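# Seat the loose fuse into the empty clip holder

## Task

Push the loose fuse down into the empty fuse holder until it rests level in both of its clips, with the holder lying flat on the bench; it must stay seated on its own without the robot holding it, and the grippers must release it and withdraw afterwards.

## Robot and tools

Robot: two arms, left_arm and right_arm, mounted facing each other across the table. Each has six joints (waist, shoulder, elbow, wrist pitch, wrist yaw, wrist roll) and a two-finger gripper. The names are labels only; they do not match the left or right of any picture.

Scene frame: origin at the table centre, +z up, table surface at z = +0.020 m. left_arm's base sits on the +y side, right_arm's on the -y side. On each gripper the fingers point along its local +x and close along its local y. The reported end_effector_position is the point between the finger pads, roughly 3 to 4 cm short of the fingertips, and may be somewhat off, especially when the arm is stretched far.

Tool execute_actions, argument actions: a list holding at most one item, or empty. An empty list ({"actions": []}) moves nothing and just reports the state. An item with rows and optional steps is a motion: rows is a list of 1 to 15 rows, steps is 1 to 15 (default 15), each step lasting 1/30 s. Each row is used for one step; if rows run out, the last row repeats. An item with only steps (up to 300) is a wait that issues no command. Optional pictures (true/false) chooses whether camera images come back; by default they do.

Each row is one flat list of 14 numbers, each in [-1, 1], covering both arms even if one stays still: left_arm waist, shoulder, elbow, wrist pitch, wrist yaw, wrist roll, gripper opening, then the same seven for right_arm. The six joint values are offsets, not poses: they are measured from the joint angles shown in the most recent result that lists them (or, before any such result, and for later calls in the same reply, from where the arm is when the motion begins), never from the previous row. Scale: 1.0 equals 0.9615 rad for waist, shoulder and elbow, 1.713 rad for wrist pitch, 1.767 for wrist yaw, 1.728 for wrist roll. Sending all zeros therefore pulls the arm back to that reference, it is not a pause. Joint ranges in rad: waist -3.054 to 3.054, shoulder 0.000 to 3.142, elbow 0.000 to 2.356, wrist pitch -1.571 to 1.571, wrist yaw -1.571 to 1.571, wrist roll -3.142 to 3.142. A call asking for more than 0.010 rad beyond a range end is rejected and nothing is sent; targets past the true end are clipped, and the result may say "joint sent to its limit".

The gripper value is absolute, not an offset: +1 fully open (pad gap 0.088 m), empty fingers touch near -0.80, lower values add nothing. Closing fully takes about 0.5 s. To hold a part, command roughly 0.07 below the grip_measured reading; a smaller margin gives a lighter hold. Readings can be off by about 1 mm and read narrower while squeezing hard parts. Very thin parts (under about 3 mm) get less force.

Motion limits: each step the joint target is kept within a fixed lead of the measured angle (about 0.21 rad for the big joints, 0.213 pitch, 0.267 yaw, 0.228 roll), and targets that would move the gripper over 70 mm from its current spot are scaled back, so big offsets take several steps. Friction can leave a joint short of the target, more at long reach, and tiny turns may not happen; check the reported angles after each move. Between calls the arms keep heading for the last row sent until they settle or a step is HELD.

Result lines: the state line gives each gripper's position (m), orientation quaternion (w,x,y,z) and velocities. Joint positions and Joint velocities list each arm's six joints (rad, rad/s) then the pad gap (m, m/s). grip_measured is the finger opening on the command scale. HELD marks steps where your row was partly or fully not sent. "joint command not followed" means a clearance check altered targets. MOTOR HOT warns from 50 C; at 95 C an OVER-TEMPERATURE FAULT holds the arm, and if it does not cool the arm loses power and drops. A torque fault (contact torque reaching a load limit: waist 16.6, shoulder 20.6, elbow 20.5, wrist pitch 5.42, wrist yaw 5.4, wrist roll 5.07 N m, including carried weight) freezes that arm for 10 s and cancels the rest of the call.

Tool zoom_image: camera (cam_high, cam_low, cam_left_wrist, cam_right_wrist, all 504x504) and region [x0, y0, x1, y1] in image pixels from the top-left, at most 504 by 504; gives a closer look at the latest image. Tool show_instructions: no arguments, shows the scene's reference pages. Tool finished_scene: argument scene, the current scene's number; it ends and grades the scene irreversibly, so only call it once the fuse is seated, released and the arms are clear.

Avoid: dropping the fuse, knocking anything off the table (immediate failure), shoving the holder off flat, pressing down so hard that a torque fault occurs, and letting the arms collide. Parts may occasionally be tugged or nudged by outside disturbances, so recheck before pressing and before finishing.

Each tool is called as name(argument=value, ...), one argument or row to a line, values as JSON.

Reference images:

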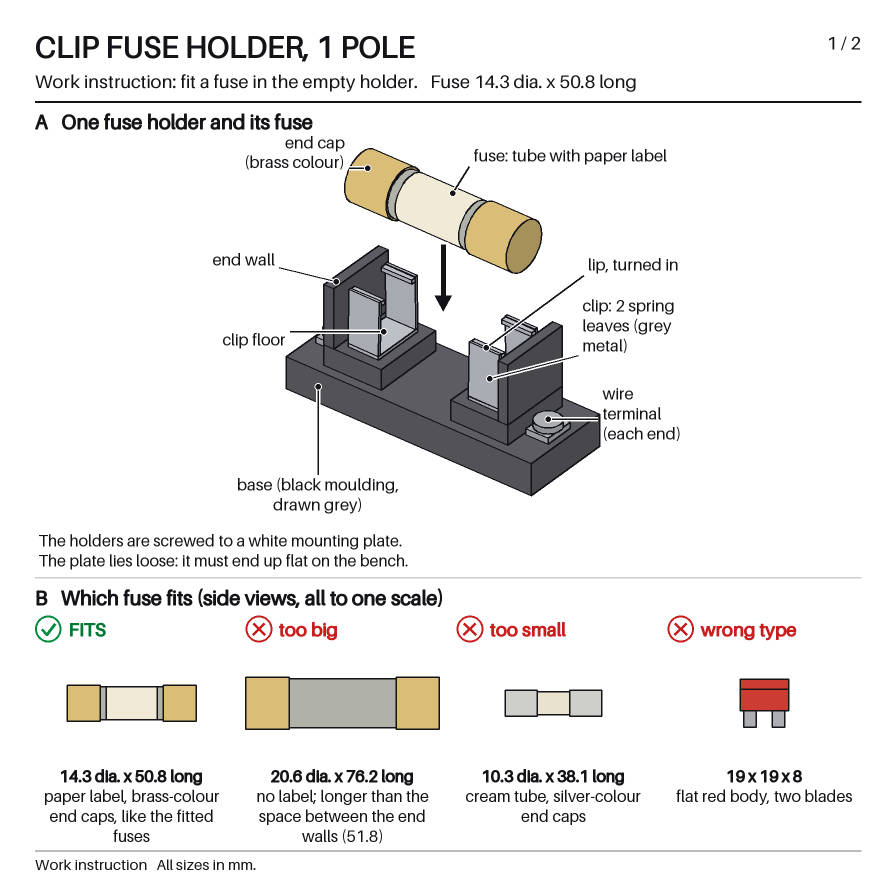

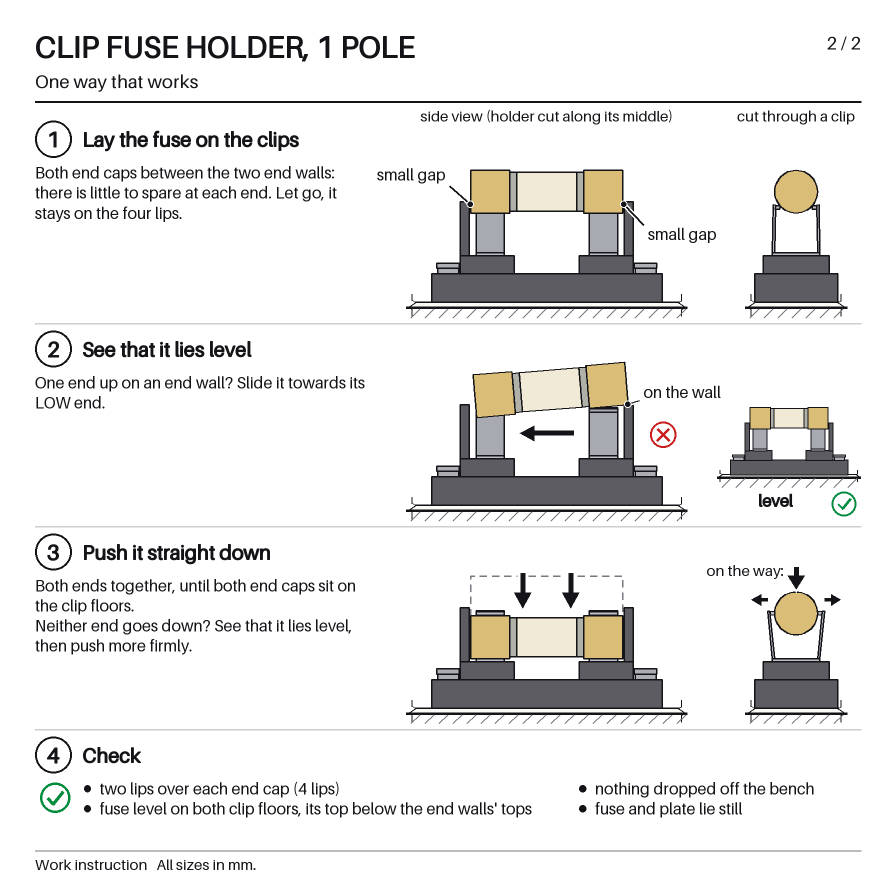

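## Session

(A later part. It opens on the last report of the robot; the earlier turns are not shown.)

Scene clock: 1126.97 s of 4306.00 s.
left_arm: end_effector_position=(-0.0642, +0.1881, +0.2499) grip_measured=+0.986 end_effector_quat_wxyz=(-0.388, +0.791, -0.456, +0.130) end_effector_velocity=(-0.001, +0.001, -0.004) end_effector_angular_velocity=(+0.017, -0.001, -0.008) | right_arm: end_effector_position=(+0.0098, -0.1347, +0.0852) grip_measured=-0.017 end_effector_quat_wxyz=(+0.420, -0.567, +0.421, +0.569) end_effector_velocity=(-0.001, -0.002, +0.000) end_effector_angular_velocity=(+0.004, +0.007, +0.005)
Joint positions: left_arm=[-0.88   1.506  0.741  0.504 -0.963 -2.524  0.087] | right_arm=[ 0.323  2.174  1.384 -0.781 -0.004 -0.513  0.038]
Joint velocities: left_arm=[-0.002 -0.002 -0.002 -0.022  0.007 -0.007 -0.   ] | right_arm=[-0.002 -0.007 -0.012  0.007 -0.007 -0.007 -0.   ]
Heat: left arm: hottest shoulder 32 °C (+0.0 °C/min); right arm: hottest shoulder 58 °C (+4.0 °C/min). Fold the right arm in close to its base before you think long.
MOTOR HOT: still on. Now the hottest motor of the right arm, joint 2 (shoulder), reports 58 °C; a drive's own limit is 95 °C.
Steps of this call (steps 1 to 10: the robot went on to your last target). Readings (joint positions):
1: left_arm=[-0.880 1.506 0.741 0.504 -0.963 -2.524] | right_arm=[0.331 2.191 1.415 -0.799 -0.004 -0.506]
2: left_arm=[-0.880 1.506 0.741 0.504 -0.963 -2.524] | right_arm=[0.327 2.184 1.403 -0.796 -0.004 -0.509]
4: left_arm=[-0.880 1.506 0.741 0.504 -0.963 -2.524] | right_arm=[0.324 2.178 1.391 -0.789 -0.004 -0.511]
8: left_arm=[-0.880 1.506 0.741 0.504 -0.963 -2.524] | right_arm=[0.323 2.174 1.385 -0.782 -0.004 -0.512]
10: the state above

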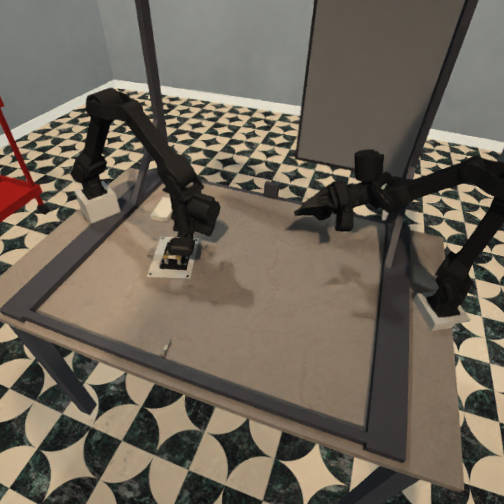

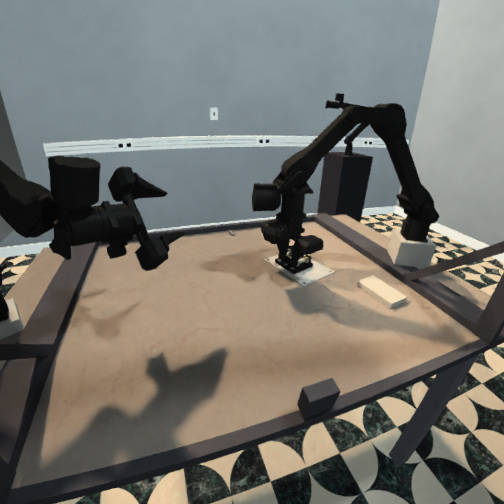

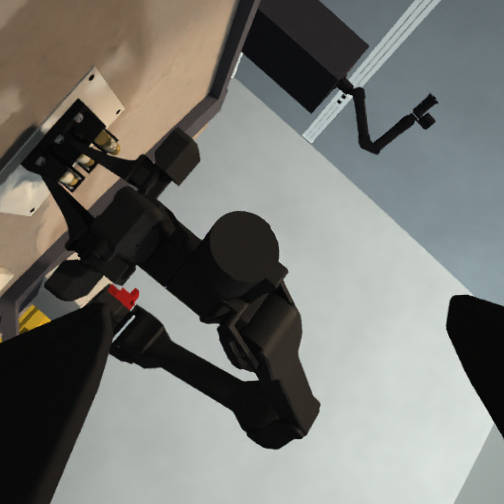

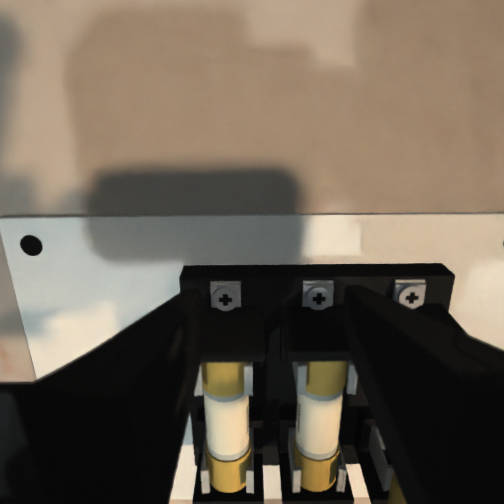

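execute_actions(
  actions=[
    {"rows": [[0,0,0,0,0,0,1, -0.006,-0.015,-0.022,0.0,0,-0.005,-0.02],[0,0,0,0,0,0,1, -0.010,-0.024,-0.037,0.003,0,-0.007,-0.02],[0,0,0,0,0,0,1, -0.016,-0.036,-0.058,0.008,0,-0.011,-0.02],[0,0,0,0,0,0,1, -0.023,-0.051,-0.082,0.013,0,-0.015,-0.02],[0,0,0,0,0,0,1, -0.030,-0.066,-0.107,0.019,0,-0.019,-0.02],[0,0,0,0,0,0,1, -0.037,-0.081,-0.132,0.025,0,-0.024,-0.02],[0,0,0,0,0,0,1, -0.0443,-0.0956,-0.156,0.030,0,-0.0285,-0.02],[0,0,0,0,0,0,1, -0.054,-0.111,-0.183,0.036,0,-0.034,-0.02],[0,0,0,0,0,0,1, -0.064,-0.127,-0.209,0.042,0,-0.0395,-0.02],[0,0,0,0,0,0,1, -0.074,-0.143,-0.235,0.048,0,-0.045,-0.02],[0,0,0,0,0,0,1, -0.084,-0.159,-0.261,0.054,0,-0.0505,-0.02],[0,0,0,0,0,0,1, -0.0936,-0.174,-0.287,0.0593,0,-0.056,-0.02],[0,0,0,0,0,0,1, -0.102,-0.186,-0.305,0.063,0,-0.0605,-0.02],[0,0,0,0,0,0,1, -0.108,-0.195,-0.319,0.0655,0,-0.064,-0.02],[0,0,0,0,0,0,1, -0.112,-0.200,-0.327,0.0673,0,-0.0663,-0.02]], "steps": 15},
  ],
  pictures=false,
)

execute_actions(
  actions=[
    {"steps": 10},
  ],
)

Scene clock: 1148.47 s of 4306.00 s.
left_arm: end_effector_position=(-0.0642, +0.1881, +0.2499) grip_measured=+0.986 end_effector_quat_wxyz=(-0.388, +0.791, -0.456, +0.130) end_effector_velocity=(+0.001, +0.002, +0.003) end_effector_angular_velocity=(-0.015, +0.017, +0.008) | right_arm: end_effector_position=(+0.0265, -0.1937, +0.0844) grip_measured=-0.017 end_effector_quat_wxyz=(+0.417, -0.568, +0.422, +0.571) end_effector_velocity=(+0.037, -0.136, -0.002) end_effector_angular_velocity=(-0.078, +0.033, -0.034)
Joint positions: left_arm=[-0.88   1.506  0.741  0.504 -0.963 -2.524  0.087] | right_arm=[ 0.235  2.013  1.118 -0.681 -0.005 -0.606  0.038]
Joint velocities: left_arm=[-0.002 -0.012 -0.002 -0.007 -0.007 -0.022 -0.   ] | right_arm=[-0.232 -0.305 -0.486  0.095 -0.007 -0.198 -0.   ]
Heat: left arm: hottest shoulder 32 °C (+0.0 °C/min); right arm: hottest shoulder 56 °C (+2.0 °C/min). Fold the right arm in close to its base before you think long.
MOTOR HOT: still on. Now the hottest motor of the right arm, joint 2 (shoulder), reports 56 °C; a drive's own limit is 95 °C.
Steps of this call (steps 1 to 30: the robot went on to your last target; steps 31 to 90: nothing new was sent; then 18.00 s passed at rest; steps 91 to 105: all 15 steps of this action). Readings (joint positions):
91: left_arm=[-0.880 1.506 0.741 0.504 -0.963 -2.524] | right_arm=[0.323 2.172 1.382 -0.779 -0.004 -0.513]
92: left_arm=[-0.880 1.506 0.741 0.504 -0.963 -2.524] | right_arm=[0.323 2.170 1.377 -0.776 -0.004 -0.515]
94: left_arm=[-0.880 1.506 0.741 0.504 -0.963 -2.524] | right_arm=[0.320 2.157 1.356 -0.766 -0.005 -0.523]
98: left_arm=[-0.880 1.506 0.741 0.504 -0.963 -2.524] | right_arm=[0.299 2.109 1.277 -0.738 -0.005 -0.548]
105: the state above

Scene clock: 1148.80 s of 4306.00 s.
left_arm: end_effector_position=(-0.0642, +0.1881, +0.2499) grip_measured=+0.986 end_effector_quat_wxyz=(-0.388, +0.791, -0.456, +0.130) end_effector_velocity=(+0.000, +0.001, -0.003) end_effector_angular_velocity=(+0.007, -0.000, +0.006) | right_arm: end_effector_position=(+0.0290, -0.2015, +0.0843) grip_measured=-0.017 end_effector_quat_wxyz=(+0.418, -0.568, +0.420, +0.571) end_effector_velocity=(+0.001, -0.004, +0.001) end_effector_angular_velocity=(-0.009, -0.005, +0.020)
Joint positions: left_arm=[-0.88   1.506  0.741  0.504 -0.963 -2.524  0.087] | right_arm=[ 0.221  1.99   1.082 -0.663 -0.005 -0.621  0.038]
Joint velocities: left_arm=[-0.002  0.002 -0.002 -0.007 -0.007 -0.007 -0.   ] | right_arm=[-0.002 -0.007 -0.007 -0.007  0.007 -0.022 -0.   ]
Heat: left arm: hottest shoulder 32 °C (+0.0 °C/min); right arm: hottest shoulder 56 °C (+2.0 °C/min). Fold the right arm in close to its base before you think long.
MOTOR HOT: still on. Now the hottest motor of the right arm, joint 2 (shoulder), reports 56 °C; a drive's own limit is 95 °C.
Steps of this call (steps 1 to 10: the robot went on to your last target). Readings (joint positions):
1: left_arm=[-0.880 1.506 0.741 0.504 -0.963 -2.524] | right_arm=[0.228 2.005 1.105 -0.678 -0.005 -0.611]
2: left_arm=[-0.880 1.506 0.741 0.504 -0.963 -2.524] | right_arm=[0.224 1.999 1.096 -0.675 -0.005 -0.614]
4: left_arm=[-0.880 1.506 0.741 0.504 -0.963 -2.524] | right_arm=[0.221 1.994 1.087 -0.669 -0.005 -0.618]
8: left_arm=[-0.880 1.506 0.741 0.504 -0.963 -2.524] | right_arm=[0.221 1.990 1.083 -0.664 -0.005 -0.620]
10: the state above

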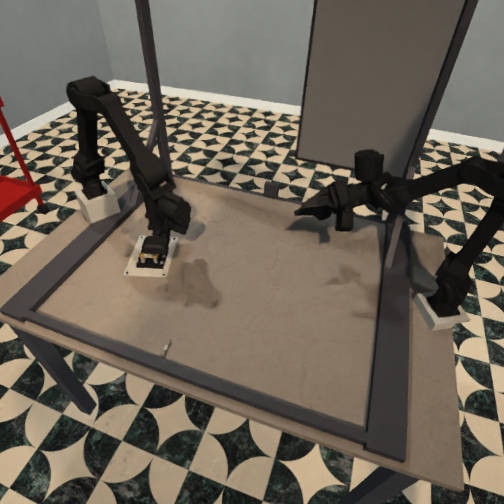

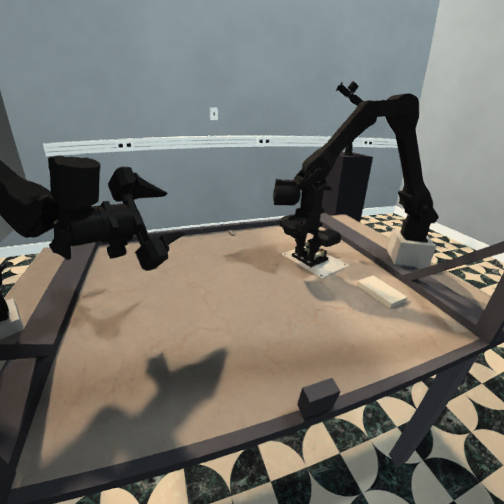

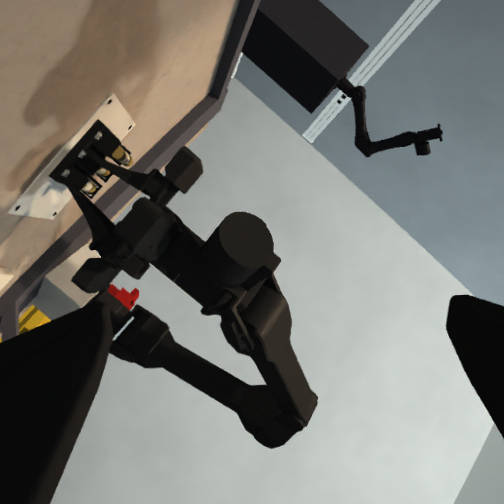

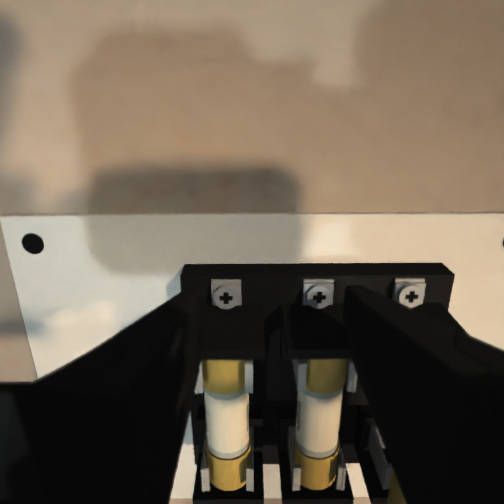

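execute_actions(
  actions=[
    {"rows": [[0,0,0,0,0,0,1, 0,0.0,0.016,-0.002,0,0,-0.02],[0,0,0,0,0,0,1, 0,-0.006,0.024,-0.006,0,0,-0.02],[0,0,0,0,0,0,1, 0,-0.014,0.03,-0.012,0,0,-0.02],[0,0,0,0,0,0,1, 0,-0.022,0.036,-0.02,0,0,-0.02],[0,0,0,0,0,0,1, 0,-0.031,0.042,-0.029,0,0,-0.02],[0,0,0,0,0,0,1, 0,-0.04,0.048,-0.038,0,0,-0.02],[0,0,0,0,0,0,1, 0,-0.049,0.054,-0.047,0,0,-0.02],[0,0,0,0,0,0,1, 0,-0.058,0.06,-0.056,0,0,-0.02],[0,0,0,0,0,0,1, 0,-0.066,0.066,-0.064,0,0,-0.1],[0,0,0,0,0,0,1, 0,-0.072,0.07,-0.07,0,0,-0.2],[0,0,0,0,0,0,1, 0,-0.075,0.0715,-0.0726,0,0,-0.3],[0,0,0,0,0,0,1, 0,-0.075,0.0715,-0.0726,0,0.02,-0.4],[0,0,0,0,0,0,1, 0,-0.075,0.0715,-0.0726,0,0.06,-0.514],[0,0,0,0,0,0,1, 0,-0.075,0.0715,-0.0726,0,0.12,-0.514],[0,0,0,0,0,0,1, -0.186,-0.0866,0.03,-0.0632,0.004,0.812,-0.514]], "steps": 15},
  ],
  pictures=false,
)

execute_actions(
  actions=[
    {"steps": 35},
  ],
)

Scene clock: 1191.80 s of 4306.00 s.
left_arm: end_effector_position=(-0.0642, +0.1881, +0.2499) grip_measured=+0.986 end_effector_quat_wxyz=(-0.388, +0.791, -0.456, +0.130) end_effector_velocity=(+0.003, +0.004, -0.001) end_effector_angular_velocity=(+0.001, -0.002, +0.020) | right_arm: end_effector_position=(+0.0325, -0.1988, +0.1161) grip_measured=-0.407 end_effector_quat_wxyz=(+0.459, -0.533, +0.458, +0.543) end_effector_velocity=(+0.187, -0.081, +0.004) end_effector_angular_velocity=(+0.114, +0.278, -2.630)
Joint positions: left_arm=[-0.88   1.506  0.741  0.504 -0.963 -2.524  0.087] | right_arm=[ 0.209  1.925  1.139 -0.778 -0.013 -0.489  0.019]
Joint velocities: left_arm=[-0.002 -0.007 -0.007 -0.007 -0.022 -0.007 -0.   ] | right_arm=[-0.75  -0.095 -0.12   0.066 -0.286  1.883 -0.06 ]
Heat: left arm: hottest shoulder 32 °C (+0.0 °C/min); right arm: hottest shoulder 52 °C (-5.0 °C/min). Fold the right arm in close to its base before you think long.
MOTOR HOT: still on. Now the hottest motor of the right arm, joint 2 (shoulder), reports 52 °C; a drive's own limit is 95 °C.
Steps of this call (steps 1 to 30: the robot went on to your last target; steps 31 to 90: nothing new was sent; then 39.50 s passed at rest; steps 91 to 105: all 15 steps of this action). Readings (joint positions):
91: left_arm=[-0.880 1.506 0.741 0.504 -0.963 -2.524] | right_arm=[0.221 1.990 1.082 -0.663 -0.005 -0.621]
92: left_arm=[-0.880 1.506 0.741 0.504 -0.963 -2.524] | right_arm=[0.221 1.990 1.084 -0.665 -0.005 -0.621]
94: left_arm=[-0.880 1.506 0.741 0.504 -0.963 -2.524] | right_arm=[0.221 1.989 1.091 -0.678 -0.005 -0.621]
98: left_arm=[-0.880 1.506 0.741 0.504 -0.963 -2.524] | right_arm=[0.221 1.968 1.112 -0.725 -0.005 -0.621]
105: the state above

Scene clock: 1192.97 s of 4306.00 s.
left_arm: end_effector_position=(-0.0642, +0.1881, +0.2499) grip_measured=+0.986 end_effector_quat_wxyz=(-0.388, +0.791, -0.456, +0.130) end_effector_velocity=(+0.002, +0.003, +0.002) end_effector_angular_velocity=(-0.013, +0.004, +0.020) | right_arm: end_effector_position=(+0.0829, -0.2272, +0.1139) grip_measured=-0.511 end_effector_quat_wxyz=(+0.700, -0.105, +0.699, +0.102) end_effector_velocity=(+0.001, -0.003, +0.000) end_effector_angular_velocity=(-0.010, -0.003, +0.005)
Joint positions: left_arm=[-0.88   1.506  0.741  0.504 -0.963 -2.524  0.087] | right_arm=[ 0.04   1.918  1.118 -0.774  0.004  0.777  0.014]
Joint velocities: left_arm=[-0.002 -0.007 -0.007  0.007 -0.022 -0.007 -0.   ] | right_arm=[-0.002 -0.002 -0.002 -0.007  0.007 -0.007 -0.   ]
Heat: left arm: hottest shoulder 32 °C (+0.0 °C/min); right arm: hottest shoulder 52 °C (-5.0 °C/min). Fold the right arm in close to its base before you think long.
MOTOR HOT: still on. Now the hottest motor of the right arm, joint 2 (shoulder), reports 52 °C; a drive's own limit is 95 °C.
Steps of this call (steps 1 to 35: the robot went on to your last target). Readings (joint positions):
1: left_arm=[-0.880 1.506 0.741 0.504 -0.963 -2.524] | right_arm=[0.176 1.923 1.135 -0.776 -0.013 -0.425]
2: left_arm=[-0.880 1.506 0.741 0.504 -0.963 -2.524] | right_arm=[0.133 1.921 1.131 -0.776 -0.007 -0.360]
4: left_arm=[-0.880 1.506 0.741 0.504 -0.963 -2.524] | right_arm=[0.064 1.920 1.125 -0.774 0.004 -0.232]
8: left_arm=[-0.880 1.506 0.741 0.504 -0.963 -2.524] | right_arm=[0.037 1.919 1.120 -0.774 0.004 0.023]
35: the state above

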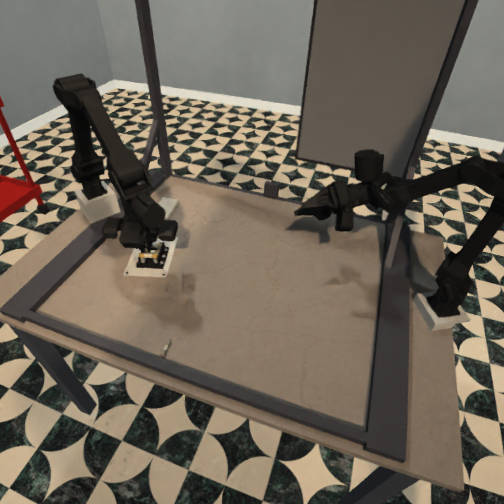

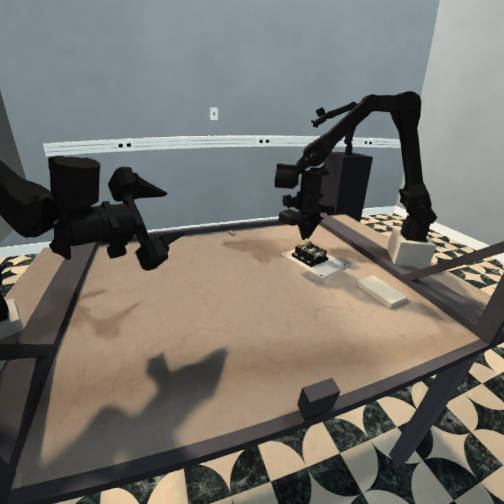

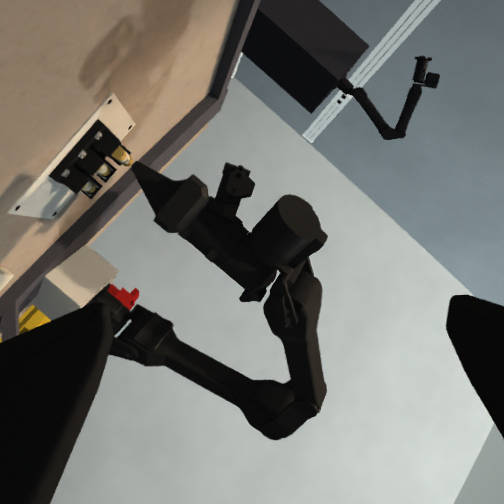

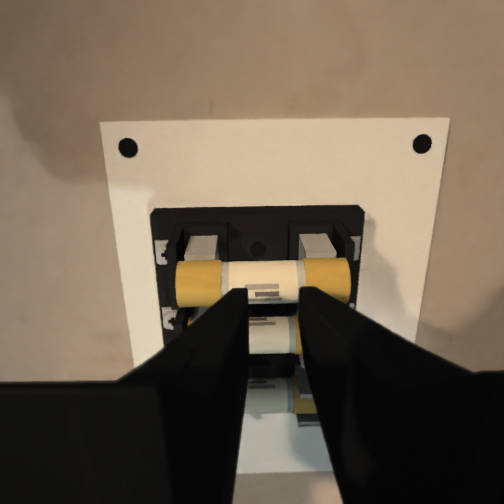

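zoom_image(
  camera="cam_right_wrist",
  region=[140, 190, 380, 330],
)

zoom_image(
  camera="cam_left_wrist",
  region=[60, 110, 180, 230],
)

Region (140, 190, 380, 330) of cam_right_wrist's 504x504 image, scaled by 2.100, with more detail than that image has; it fills the top 294 rows of this view, and the rest is white.

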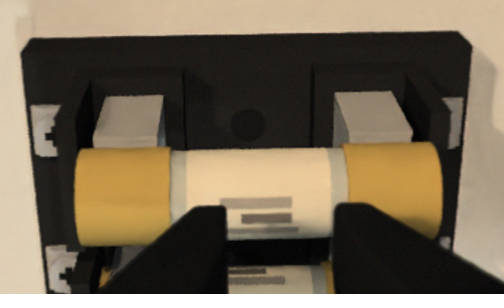

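Region (60, 110, 180, 230) of cam_left_wrist's 504x504 image, scaled by 4.200, with more detail than that image has.

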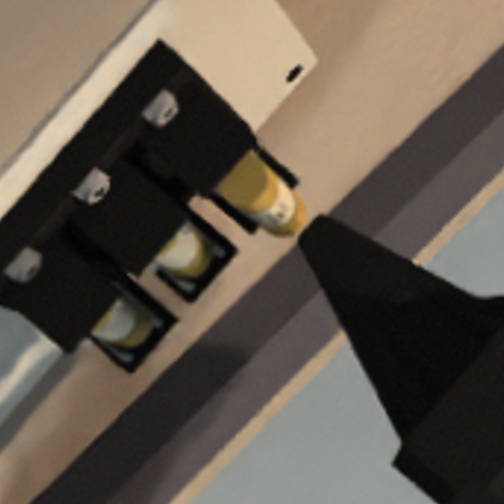

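execute_actions(
  actions=[
    {"rows": [[0,0,0,0,0,0,1, 0.005,0.008,-0.007,0.002,0,0.002,-0.514],[0,0,0,0,0,0,1, 0.009,0.011,-0.009,0.005,0,0.004,-0.514],[0,0,0,0,0,0,1, 0.012,0.014,-0.012,0.008,0,0.004,-0.514],[0,0,0,0,0,0,1, 0.0136,0.017,-0.014,0.011,0,0.004,-0.514],[0,0,0,0,0,0,1, 0.0136,0.02,-0.016,0.014,0,0.004,-0.514],[0,0,0,0,0,0,1, 0.0136,0.022,-0.018,0.017,0,0.004,-0.514],[0,0,0,0,0,0,1, 0.0136,0.0237,-0.0197,0.019,0,0.004,-0.514]], "steps": 15},
  ],
)

Scene clock: 1238.33 s of 4306.00 s.
left_arm: end_effector_position=(-0.0642, +0.1881, +0.2499) grip_measured=+0.986 end_effector_quat_wxyz=(-0.388, +0.791, -0.456, +0.130) end_effector_velocity=(+0.001, +0.003, -0.005) end_effector_angular_velocity=(+0.020, -0.006, +0.006) | right_arm: end_effector_position=(+0.0804, -0.2249, +0.1067) grip_measured=-0.511 end_effector_quat_wxyz=(+0.700, -0.108, +0.698, +0.106) end_effector_velocity=(+0.004, -0.001, +0.000) end_effector_angular_velocity=(+0.003, -0.010, -0.015)
Joint positions: left_arm=[-0.88   1.506  0.741  0.504 -0.963 -2.524  0.087] | right_arm=[ 0.051  1.934  1.107 -0.744  0.004  0.778  0.014]
Joint velocities: left_arm=[-0.002 -0.002 -0.007 -0.022 -0.007 -0.007 -0.   ] | right_arm=[-0.007 -0.002 -0.002  0.007  0.007  0.007 -0.   ]
Heat: left arm: hottest shoulder 32 °C (+0.0 °C/min); right arm: hottest shoulder 50 °C (-3.0 °C/min). Fold the right arm in close to its base before you think long.
MOTOR HOT: still on. Now the hottest motor of the right arm, joint 2 (shoulder), reports 50 °C; a drive's own limit is 95 °C.
Steps of this call (steps 1 to 15: the robot went on to your last target; steps 16 to 90: nothing new was sent; then 41.87 s passed at rest; steps 91 to 105: all 15 steps of this action). Readings (joint positions):
91: left_arm=[-0.880 1.506 0.741 0.504 -0.963 -2.524] | right_arm=[0.040 1.918 1.118 -0.774 0.004 0.777]
92: left_arm=[-0.880 1.506 0.741 0.504 -0.963 -2.524] | right_arm=[0.041 1.918 1.118 -0.773 0.004 0.777]
94: left_arm=[-0.880 1.506 0.741 0.504 -0.963 -2.524] | right_arm=[0.044 1.919 1.117 -0.766 0.004 0.777]
98: left_arm=[-0.880 1.506 0.741 0.504 -0.963 -2.524] | right_arm=[0.050 1.929 1.111 -0.750 0.004 0.778]
105: the state above

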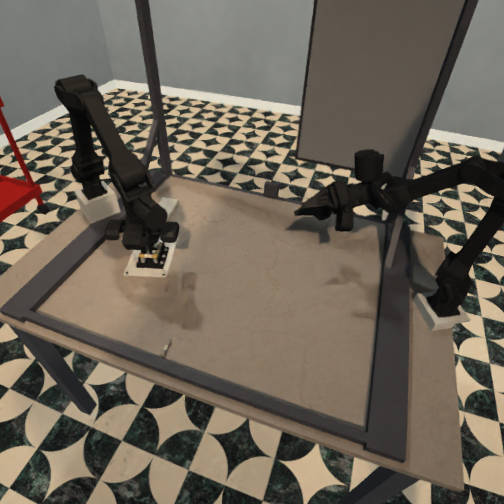

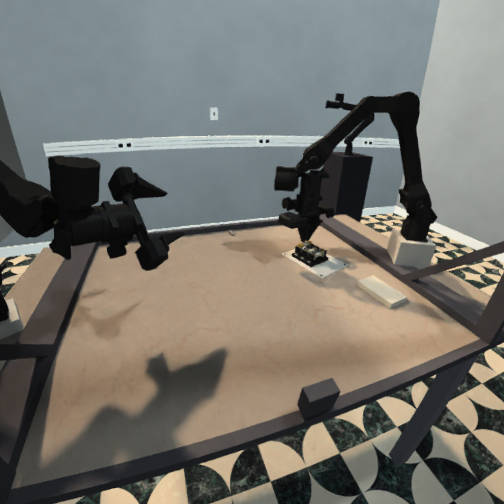

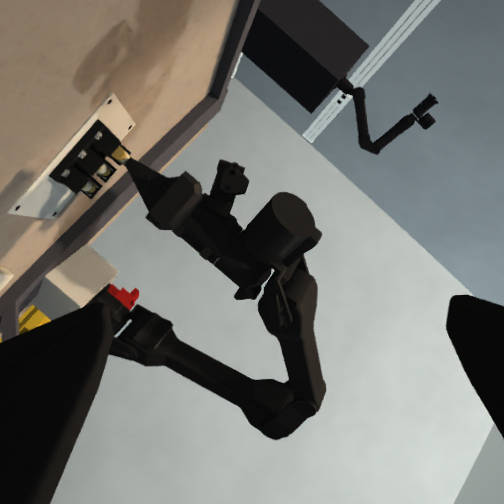

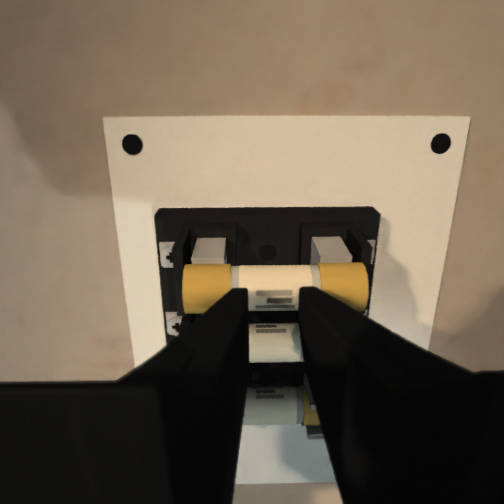

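zoom_image(
  camera="cam_left_wrist",
  region=[80, 120, 170, 210],
)

Region (80, 120, 170, 210) of cam_left_wrist's 504x504 image, scaled by 5.600, with more detail than that image has.

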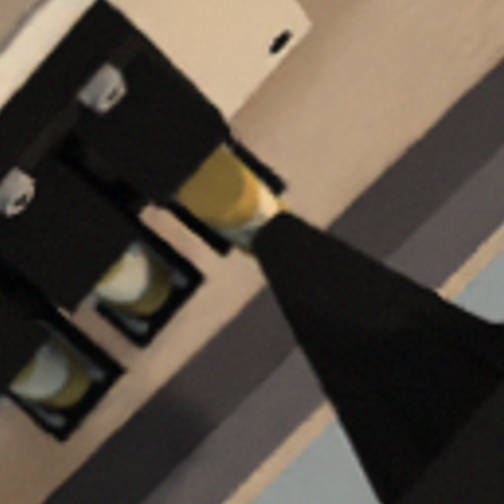

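execute_actions(
  actions=[
    {"rows": [[0,0,0,0,0,0,1, 0,0.008,-0.008,0.002,0,0,-0.514],[0,0,0,0,0,0,1, 0,0.011,-0.011,0.004,0,0,-0.514],[0,0,0,0,0,0,1, 0,0.014,-0.013,0.006,0,0,-0.514],[0,0,0,0,0,0,1, 0,0.018,-0.016,0.008,0,0,-0.514],[0,0,0,0,0,0,1, 0,0.023,-0.019,0.010,0,0,-0.514],[0,0,0,0,0,0,1, 0,0.03,-0.023,0.012,0,0,-0.514],[0,0,0,0,0,0,1, 0,0.038,-0.027,0.014,0,0,-0.514],[0,0,0,0,0,0,1, 0,0.046,-0.031,0.017,0,0,-0.514],[0,0,0,0,0,0,1, 0,0.054,-0.035,0.020,0,0,-0.514],[0,0,0,0,0,0,1, 0,0.062,-0.039,0.022,0,0,-0.514],[0,0,0,0,0,0,1, 0,0.07,-0.043,0.025,0,0,-0.514],[0,0,0,0,0,0,1, 0,0.078,-0.047,0.027,0,0,-0.514],[0,0,0,0,0,0,1, 0,0.086,-0.051,0.030,0,0,-0.514],[0,0,0,0,0,0,1, 0,0.094,-0.055,0.033,0,0,-0.514],[0,0,0,0,0,0,1, 0,0.10,-0.058,0.035,0,0,-0.514]], "steps": 15},
  ],
  pictures=false,
)

execute_actions(
  actions=[
    {"steps": 8},
  ],
)

Scene clock: 1264.93 s of 4306.00 s.
left_arm: end_effector_position=(-0.0642, +0.1881, +0.2499) grip_measured=+0.986 end_effector_quat_wxyz=(-0.388, +0.791, -0.456, +0.130) end_effector_velocity=(-0.000, +0.002, -0.000) end_effector_angular_velocity=(+0.001, -0.002, +0.015) | right_arm: end_effector_position=(+0.0787, -0.2280, +0.0967) grip_measured=-0.511 end_effector_quat_wxyz=(+0.697, -0.112, +0.701, +0.102) end_effector_velocity=(-0.007, -0.008, -0.017) end_effector_angular_velocity=(-0.009, +0.030, -0.010)
Joint positions: left_arm=[-0.88   1.506  0.741  0.504 -0.963 -2.524  0.087] | right_arm=[ 0.051  1.955  1.09  -0.72   0.004  0.778  0.014]
Joint velocities: left_arm=[-0.007  0.002  0.002 -0.007 -0.022 -0.007 -0.   ] | right_arm=[-0.002  0.022 -0.051  0.051 -0.022  0.007 -0.   ]
Heat: left arm: hottest shoulder 33 °C (+1.0 °C/min); right arm: hottest shoulder 47 °C (-4.0 °C/min).
MOTOR HOT: cleared. Now the hottest motor of the right arm, joint 2 (shoulder), reports 47 °C.
Steps of this call (steps 1 to 15: the robot went on to your last target; steps 16 to 90: nothing new was sent; then 23.10 s passed at rest; steps 91 to 105: all 15 steps of this action). Readings (joint positions):
91: left_arm=[-0.880 1.506 0.741 0.504 -0.963 -2.524] | right_arm=[0.051 1.934 1.107 -0.743 0.004 0.778]
92: left_arm=[-0.880 1.506 0.741 0.504 -0.963 -2.524] | right_arm=[0.051 1.934 1.107 -0.742 0.004 0.778]
94: left_arm=[-0.880 1.506 0.741 0.504 -0.963 -2.524] | right_arm=[0.051 1.936 1.105 -0.737 0.004 0.778]
98: left_arm=[-0.880 1.506 0.741 0.504 -0.963 -2.524] | right_arm=[0.051 1.946 1.099 -0.729 0.004 0.778]
105: the state above

Scene clock: 1265.20 s of 4306.00 s.
left_arm: end_effector_position=(-0.0642, +0.1881, +0.2499) grip_measured=+0.986 end_effector_quat_wxyz=(-0.388, +0.791, -0.456, +0.130) end_effector_velocity=(+0.000, +0.001, -0.003) end_effector_angular_velocity=(+0.015, -0.012, +0.004) | right_arm: end_effector_position=(+0.0785, -0.2284, +0.0959) grip_measured=-0.511 end_effector_quat_wxyz=(+0.697, -0.112, +0.701, +0.102) end_effector_velocity=(-0.002, -0.003, -0.001) end_effector_angular_velocity=(-0.007, +0.012, +0.005)
Joint positions: left_arm=[-0.88   1.506  0.741  0.504 -0.963 -2.524  0.087] | right_arm=[ 0.051  1.955  1.086 -0.716  0.004  0.778  0.014]
Joint velocities: left_arm=[-0.002  0.002 -0.002 -0.007 -0.007  0.007 -0.   ] | right_arm=[-0.002 -0.002 -0.007 -0.007 -0.007 -0.007 -0.   ]
Heat: left arm: hottest shoulder 33 °C (+1.0 °C/min); right arm: hottest shoulder 47 °C (-4.1 °C/min).
Steps of this call (steps 1 to 8: the robot went on to your last target). Readings (joint positions):
1: left_arm=[-0.880 1.506 0.741 0.504 -0.963 -2.524] | right_arm=[0.051 1.955 1.089 -0.719 0.004 0.778]
2: left_arm=[-0.880 1.506 0.741 0.504 -0.963 -2.524] | right_arm=[0.051 1.955 1.088 -0.718 0.004 0.778]
4: left_arm=[-0.880 1.506 0.741 0.504 -0.963 -2.524] | right_arm=[0.051 1.955 1.087 -0.717 0.004 0.778]
8: the state above

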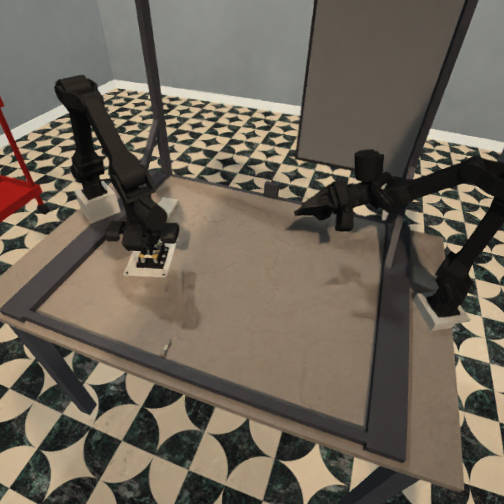

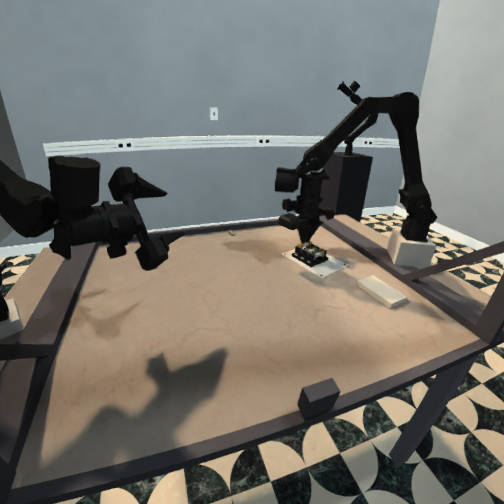

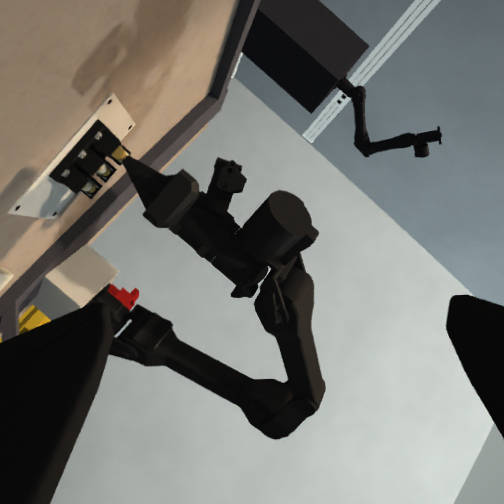

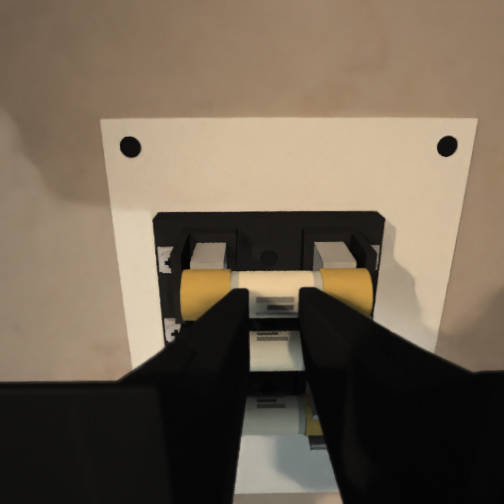

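execute_actions(
  actions=[
    {"rows": [[0,0,0,0,0,0,1, 0,0.082,-0.039,0.019,0,0,-0.514],[0,0,0,0,0,0,1, 0,0.087,-0.042,0.020,0,0,-0.514],[0,0,0,0,0,0,1, 0,0.092,-0.045,0.021,0,0,-0.514],[0,0,0,0,0,0,1, 0,0.097,-0.048,0.022,0,0,-0.514],[0,0,0,0,0,0,1, 0,0.102,-0.051,0.023,0,0,-0.514],[0,0,0,0,0,0,1, 0,0.107,-0.054,0.024,0,0,-0.514],[0,0,0,0,0,0,1, 0,0.112,-0.057,0.025,0,0,-0.514],[0,0,0,0,0,0,1, 0,0.117,-0.060,0.026,0,0,-0.514],[0,0,0,0,0,0,1, 0,0.122,-0.063,0.027,0,0,-0.514],[0,0,0,0,0,0,1, 0,0.127,-0.066,0.028,0,0,-0.514],[0,0,0,0,0,0,1, 0,0.132,-0.069,0.029,0,0,-0.514],[0,0,0,0,0,0,1, 0,0.136,-0.072,0.030,0,0,-0.514],[0,0,0,0,0,0,1, 0,0.14,-0.075,0.031,0,0,-0.514]], "steps": 15},
  ],
)

Scene clock: 1280.77 s of 4306.00 s.
left_arm: end_effector_position=(-0.0642, +0.1881, +0.2499) grip_measured=+0.986 end_effector_quat_wxyz=(-0.388, +0.791, -0.456, +0.130) end_effector_velocity=(-0.001, +0.002, -0.004) end_effector_angular_velocity=(+0.003, +0.010, +0.003) | right_arm: end_effector_position=(+0.0772, -0.2308, +0.0916) grip_measured=-0.511 end_effector_quat_wxyz=(+0.695, -0.114, +0.702, +0.100) end_effector_velocity=(-0.002, -0.002, -0.002) end_effector_angular_velocity=(+0.001, +0.008, +0.019)
Joint positions: left_arm=[-0.88   1.506  0.741  0.504 -0.963 -2.524  0.087] | right_arm=[ 0.051  1.962  1.076 -0.707  0.004  0.778  0.014]
Joint velocities: left_arm=[-0.007  0.002 -0.007 -0.007 -0.007 -0.022  0.   ] | right_arm=[-0.002 -0.002 -0.012  0.007 -0.007 -0.022  0.   ]
Heat: left arm: hottest shoulder 33 °C (+1.0 °C/min); right arm: hottest shoulder 44 °C (-7.0 °C/min).
Steps of this call (steps 1 to 15: the robot went on to your last target; steps 16 to 90: nothing new was sent; then 12.07 s passed at rest; steps 91 to 105: all 15 steps of this action). Readings (joint positions):
91: left_arm=[-0.880 1.506 0.741 0.504 -0.963 -2.524] | right_arm=[0.051 1.955 1.086 -0.716 0.004 0.778]
92: left_arm=[-0.880 1.506 0.741 0.504 -0.963 -2.524] | right_arm=[0.051 1.955 1.085 -0.715 0.004 0.778]
94: left_arm=[-0.880 1.506 0.741 0.504 -0.963 -2.524] | right_arm=[0.051 1.956 1.084 -0.714 0.004 0.778]
98: left_arm=[-0.880 1.506 0.741 0.504 -0.963 -2.524] | right_arm=[0.051 1.959 1.081 -0.711 0.004 0.778]
105: the state above

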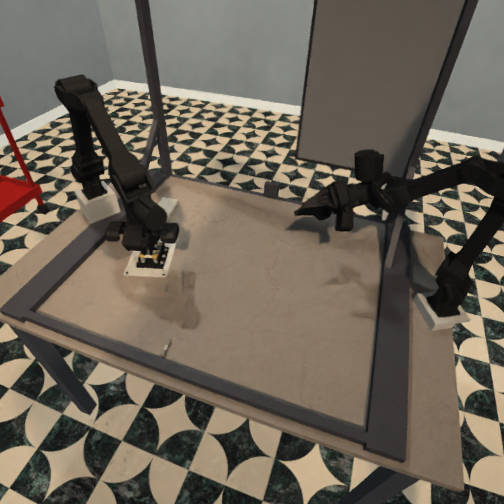

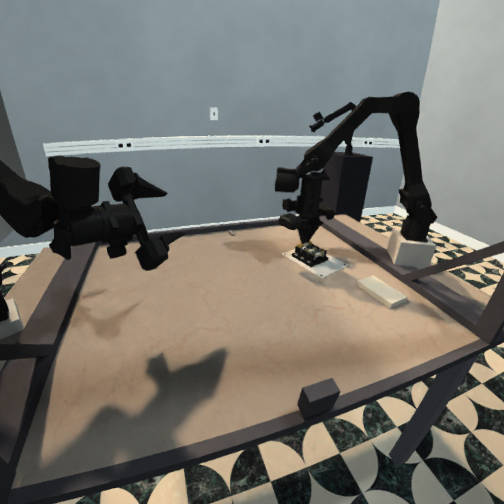

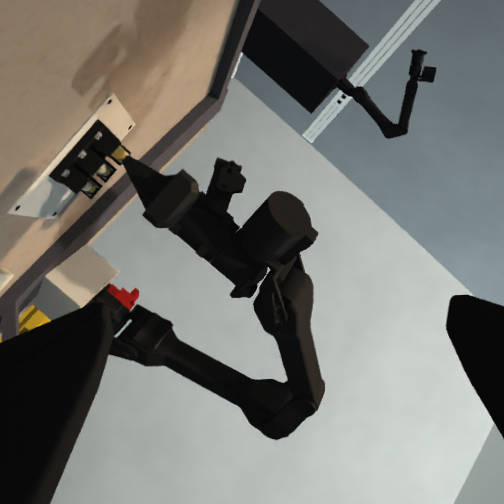

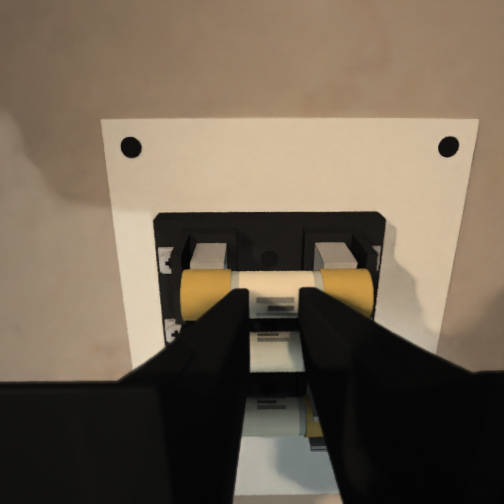

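execute_actions(
  actions=[
    {"rows": [[0,0,0,0,0,0,1, 0,0.136,-0.066,0.027,0,0,-0.514],[0,0,0,0,0,0,1, 0,0.140,-0.068,0.029,0,0,-0.514],[0,0,0,0,0,0,1, 0,0.144,-0.070,0.031,0,0,-0.514],[0,0,0,0,0,0,1, 0,0.148,-0.072,0.033,0,0,-0.514],[0,0,0,0,0,0,1, 0,0.152,-0.074,0.035,0,0,-0.514],[0,0,0,0,0,0,1, 0,0.156,-0.076,0.037,0,0,-0.514],[0,0,0,0,0,0,1, 0,0.160,-0.078,0.039,0,0,-0.514],[0,0,0,0,0,0,1, 0,0.164,-0.080,0.041,0,0,-0.514],[0,0,0,0,0,0,1, 0,0.168,-0.082,0.043,0,0,-0.514],[0,0,0,0,0,0,1, 0,0.172,-0.084,0.045,0,0,-0.514],[0,0,0,0,0,0,1, 0,0.176,-0.085,0.047,0,0,-0.514]], "steps": 15},
  ],
)

Scene clock: 1295.57 s of 4306.00 s.
left_arm: end_effector_position=(-0.0642, +0.1881, +0.2499) grip_measured=+0.986 end_effector_quat_wxyz=(-0.388, +0.791, -0.456, +0.130) end_effector_velocity=(+0.002, +0.003, -0.000) end_effector_angular_velocity=(+0.001, -0.002, +0.020) | right_arm: end_effector_position=(+0.0761, -0.2323, +0.0882) grip_measured=-0.511 end_effector_quat_wxyz=(+0.695, -0.115, +0.703, +0.100) end_effector_velocity=(-0.003, -0.005, -0.002) end_effector_angular_velocity=(-0.012, +0.015, +0.005)
Joint positions: left_arm=[-0.88   1.506  0.741  0.504 -0.963 -2.524  0.087] | right_arm=[ 0.051  1.966  1.064 -0.693  0.003  0.778  0.014]
Joint velocities: left_arm=[-0.002 -0.002 -0.002 -0.007 -0.022 -0.007 -0.   ] | right_arm=[-0.002 -0.002 -0.012 -0.007 -0.007 -0.007 -0.   ]
Heat: left arm: hottest shoulder 33 °C (+1.0 °C/min); right arm: hottest shoulder 45 °C (-6.0 °C/min).
Steps of this call (steps 1 to 15: the robot went on to your last target; steps 16 to 90: nothing new was sent; then 11.30 s passed at rest; steps 91 to 105: all 15 steps of this action). Readings (joint positions):
91: left_arm=[-0.880 1.506 0.741 0.504 -0.963 -2.524] | right_arm=[0.051 1.962 1.075 -0.705 0.004 0.778]
92: left_arm=[-0.880 1.506 0.741 0.504 -0.963 -2.524] | right_arm=[0.051 1.963 1.074 -0.705 0.004 0.778]
94: left_arm=[-0.880 1.506 0.741 0.504 -0.963 -2.524] | right_arm=[0.051 1.964 1.073 -0.704 0.004 0.778]
98: left_arm=[-0.880 1.506 0.741 0.504 -0.963 -2.524] | right_arm=[0.051 1.965 1.069 -0.699 0.003 0.778]
105: the state above

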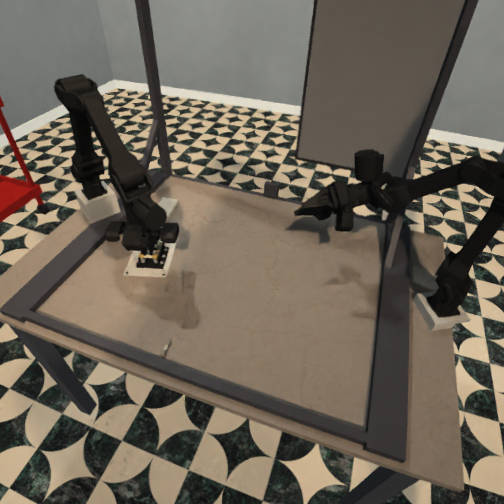

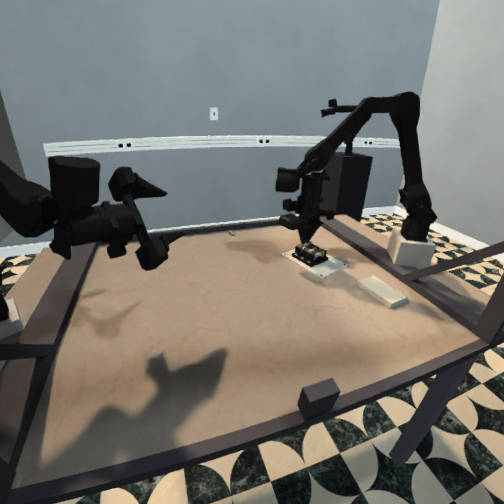

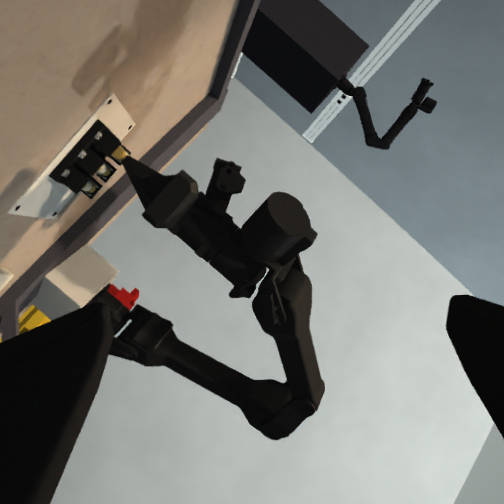

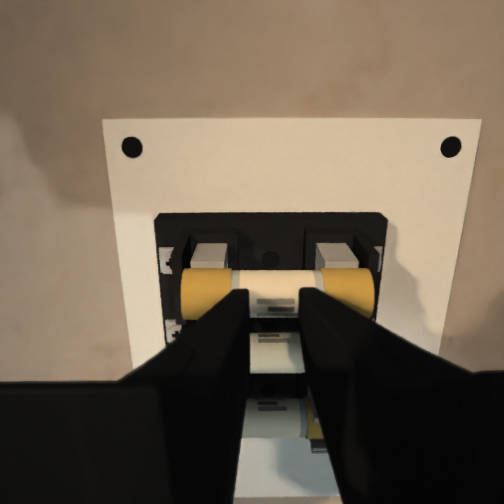

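zoom_image(
  camera="cam_right_wrist",
  region=[145, 200, 395, 340],
)

zoom_image(
  camera="cam_left_wrist",
  region=[80, 120, 170, 210],
)

Region (145, 200, 395, 340) of cam_right_wrist's 504x504 image, scaled by 2.016, with more detail than that image has; it fills the top 282 rows of this view, and the rest is white.

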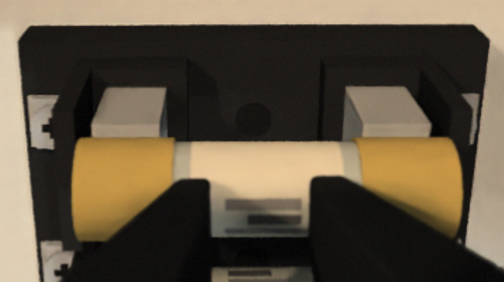

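Region (80, 120, 170, 210) of cam_left_wrist's 504x504 image, scaled by 5.600, with more detail than that image has.

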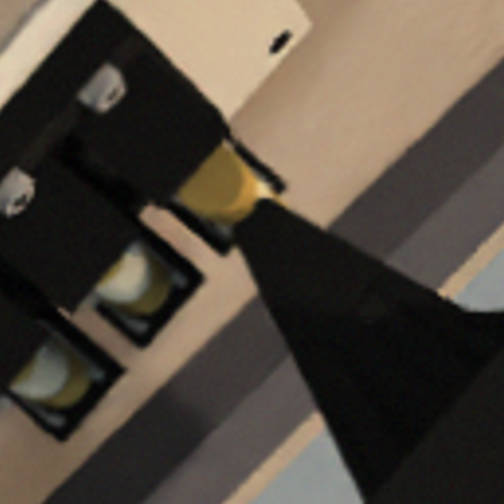

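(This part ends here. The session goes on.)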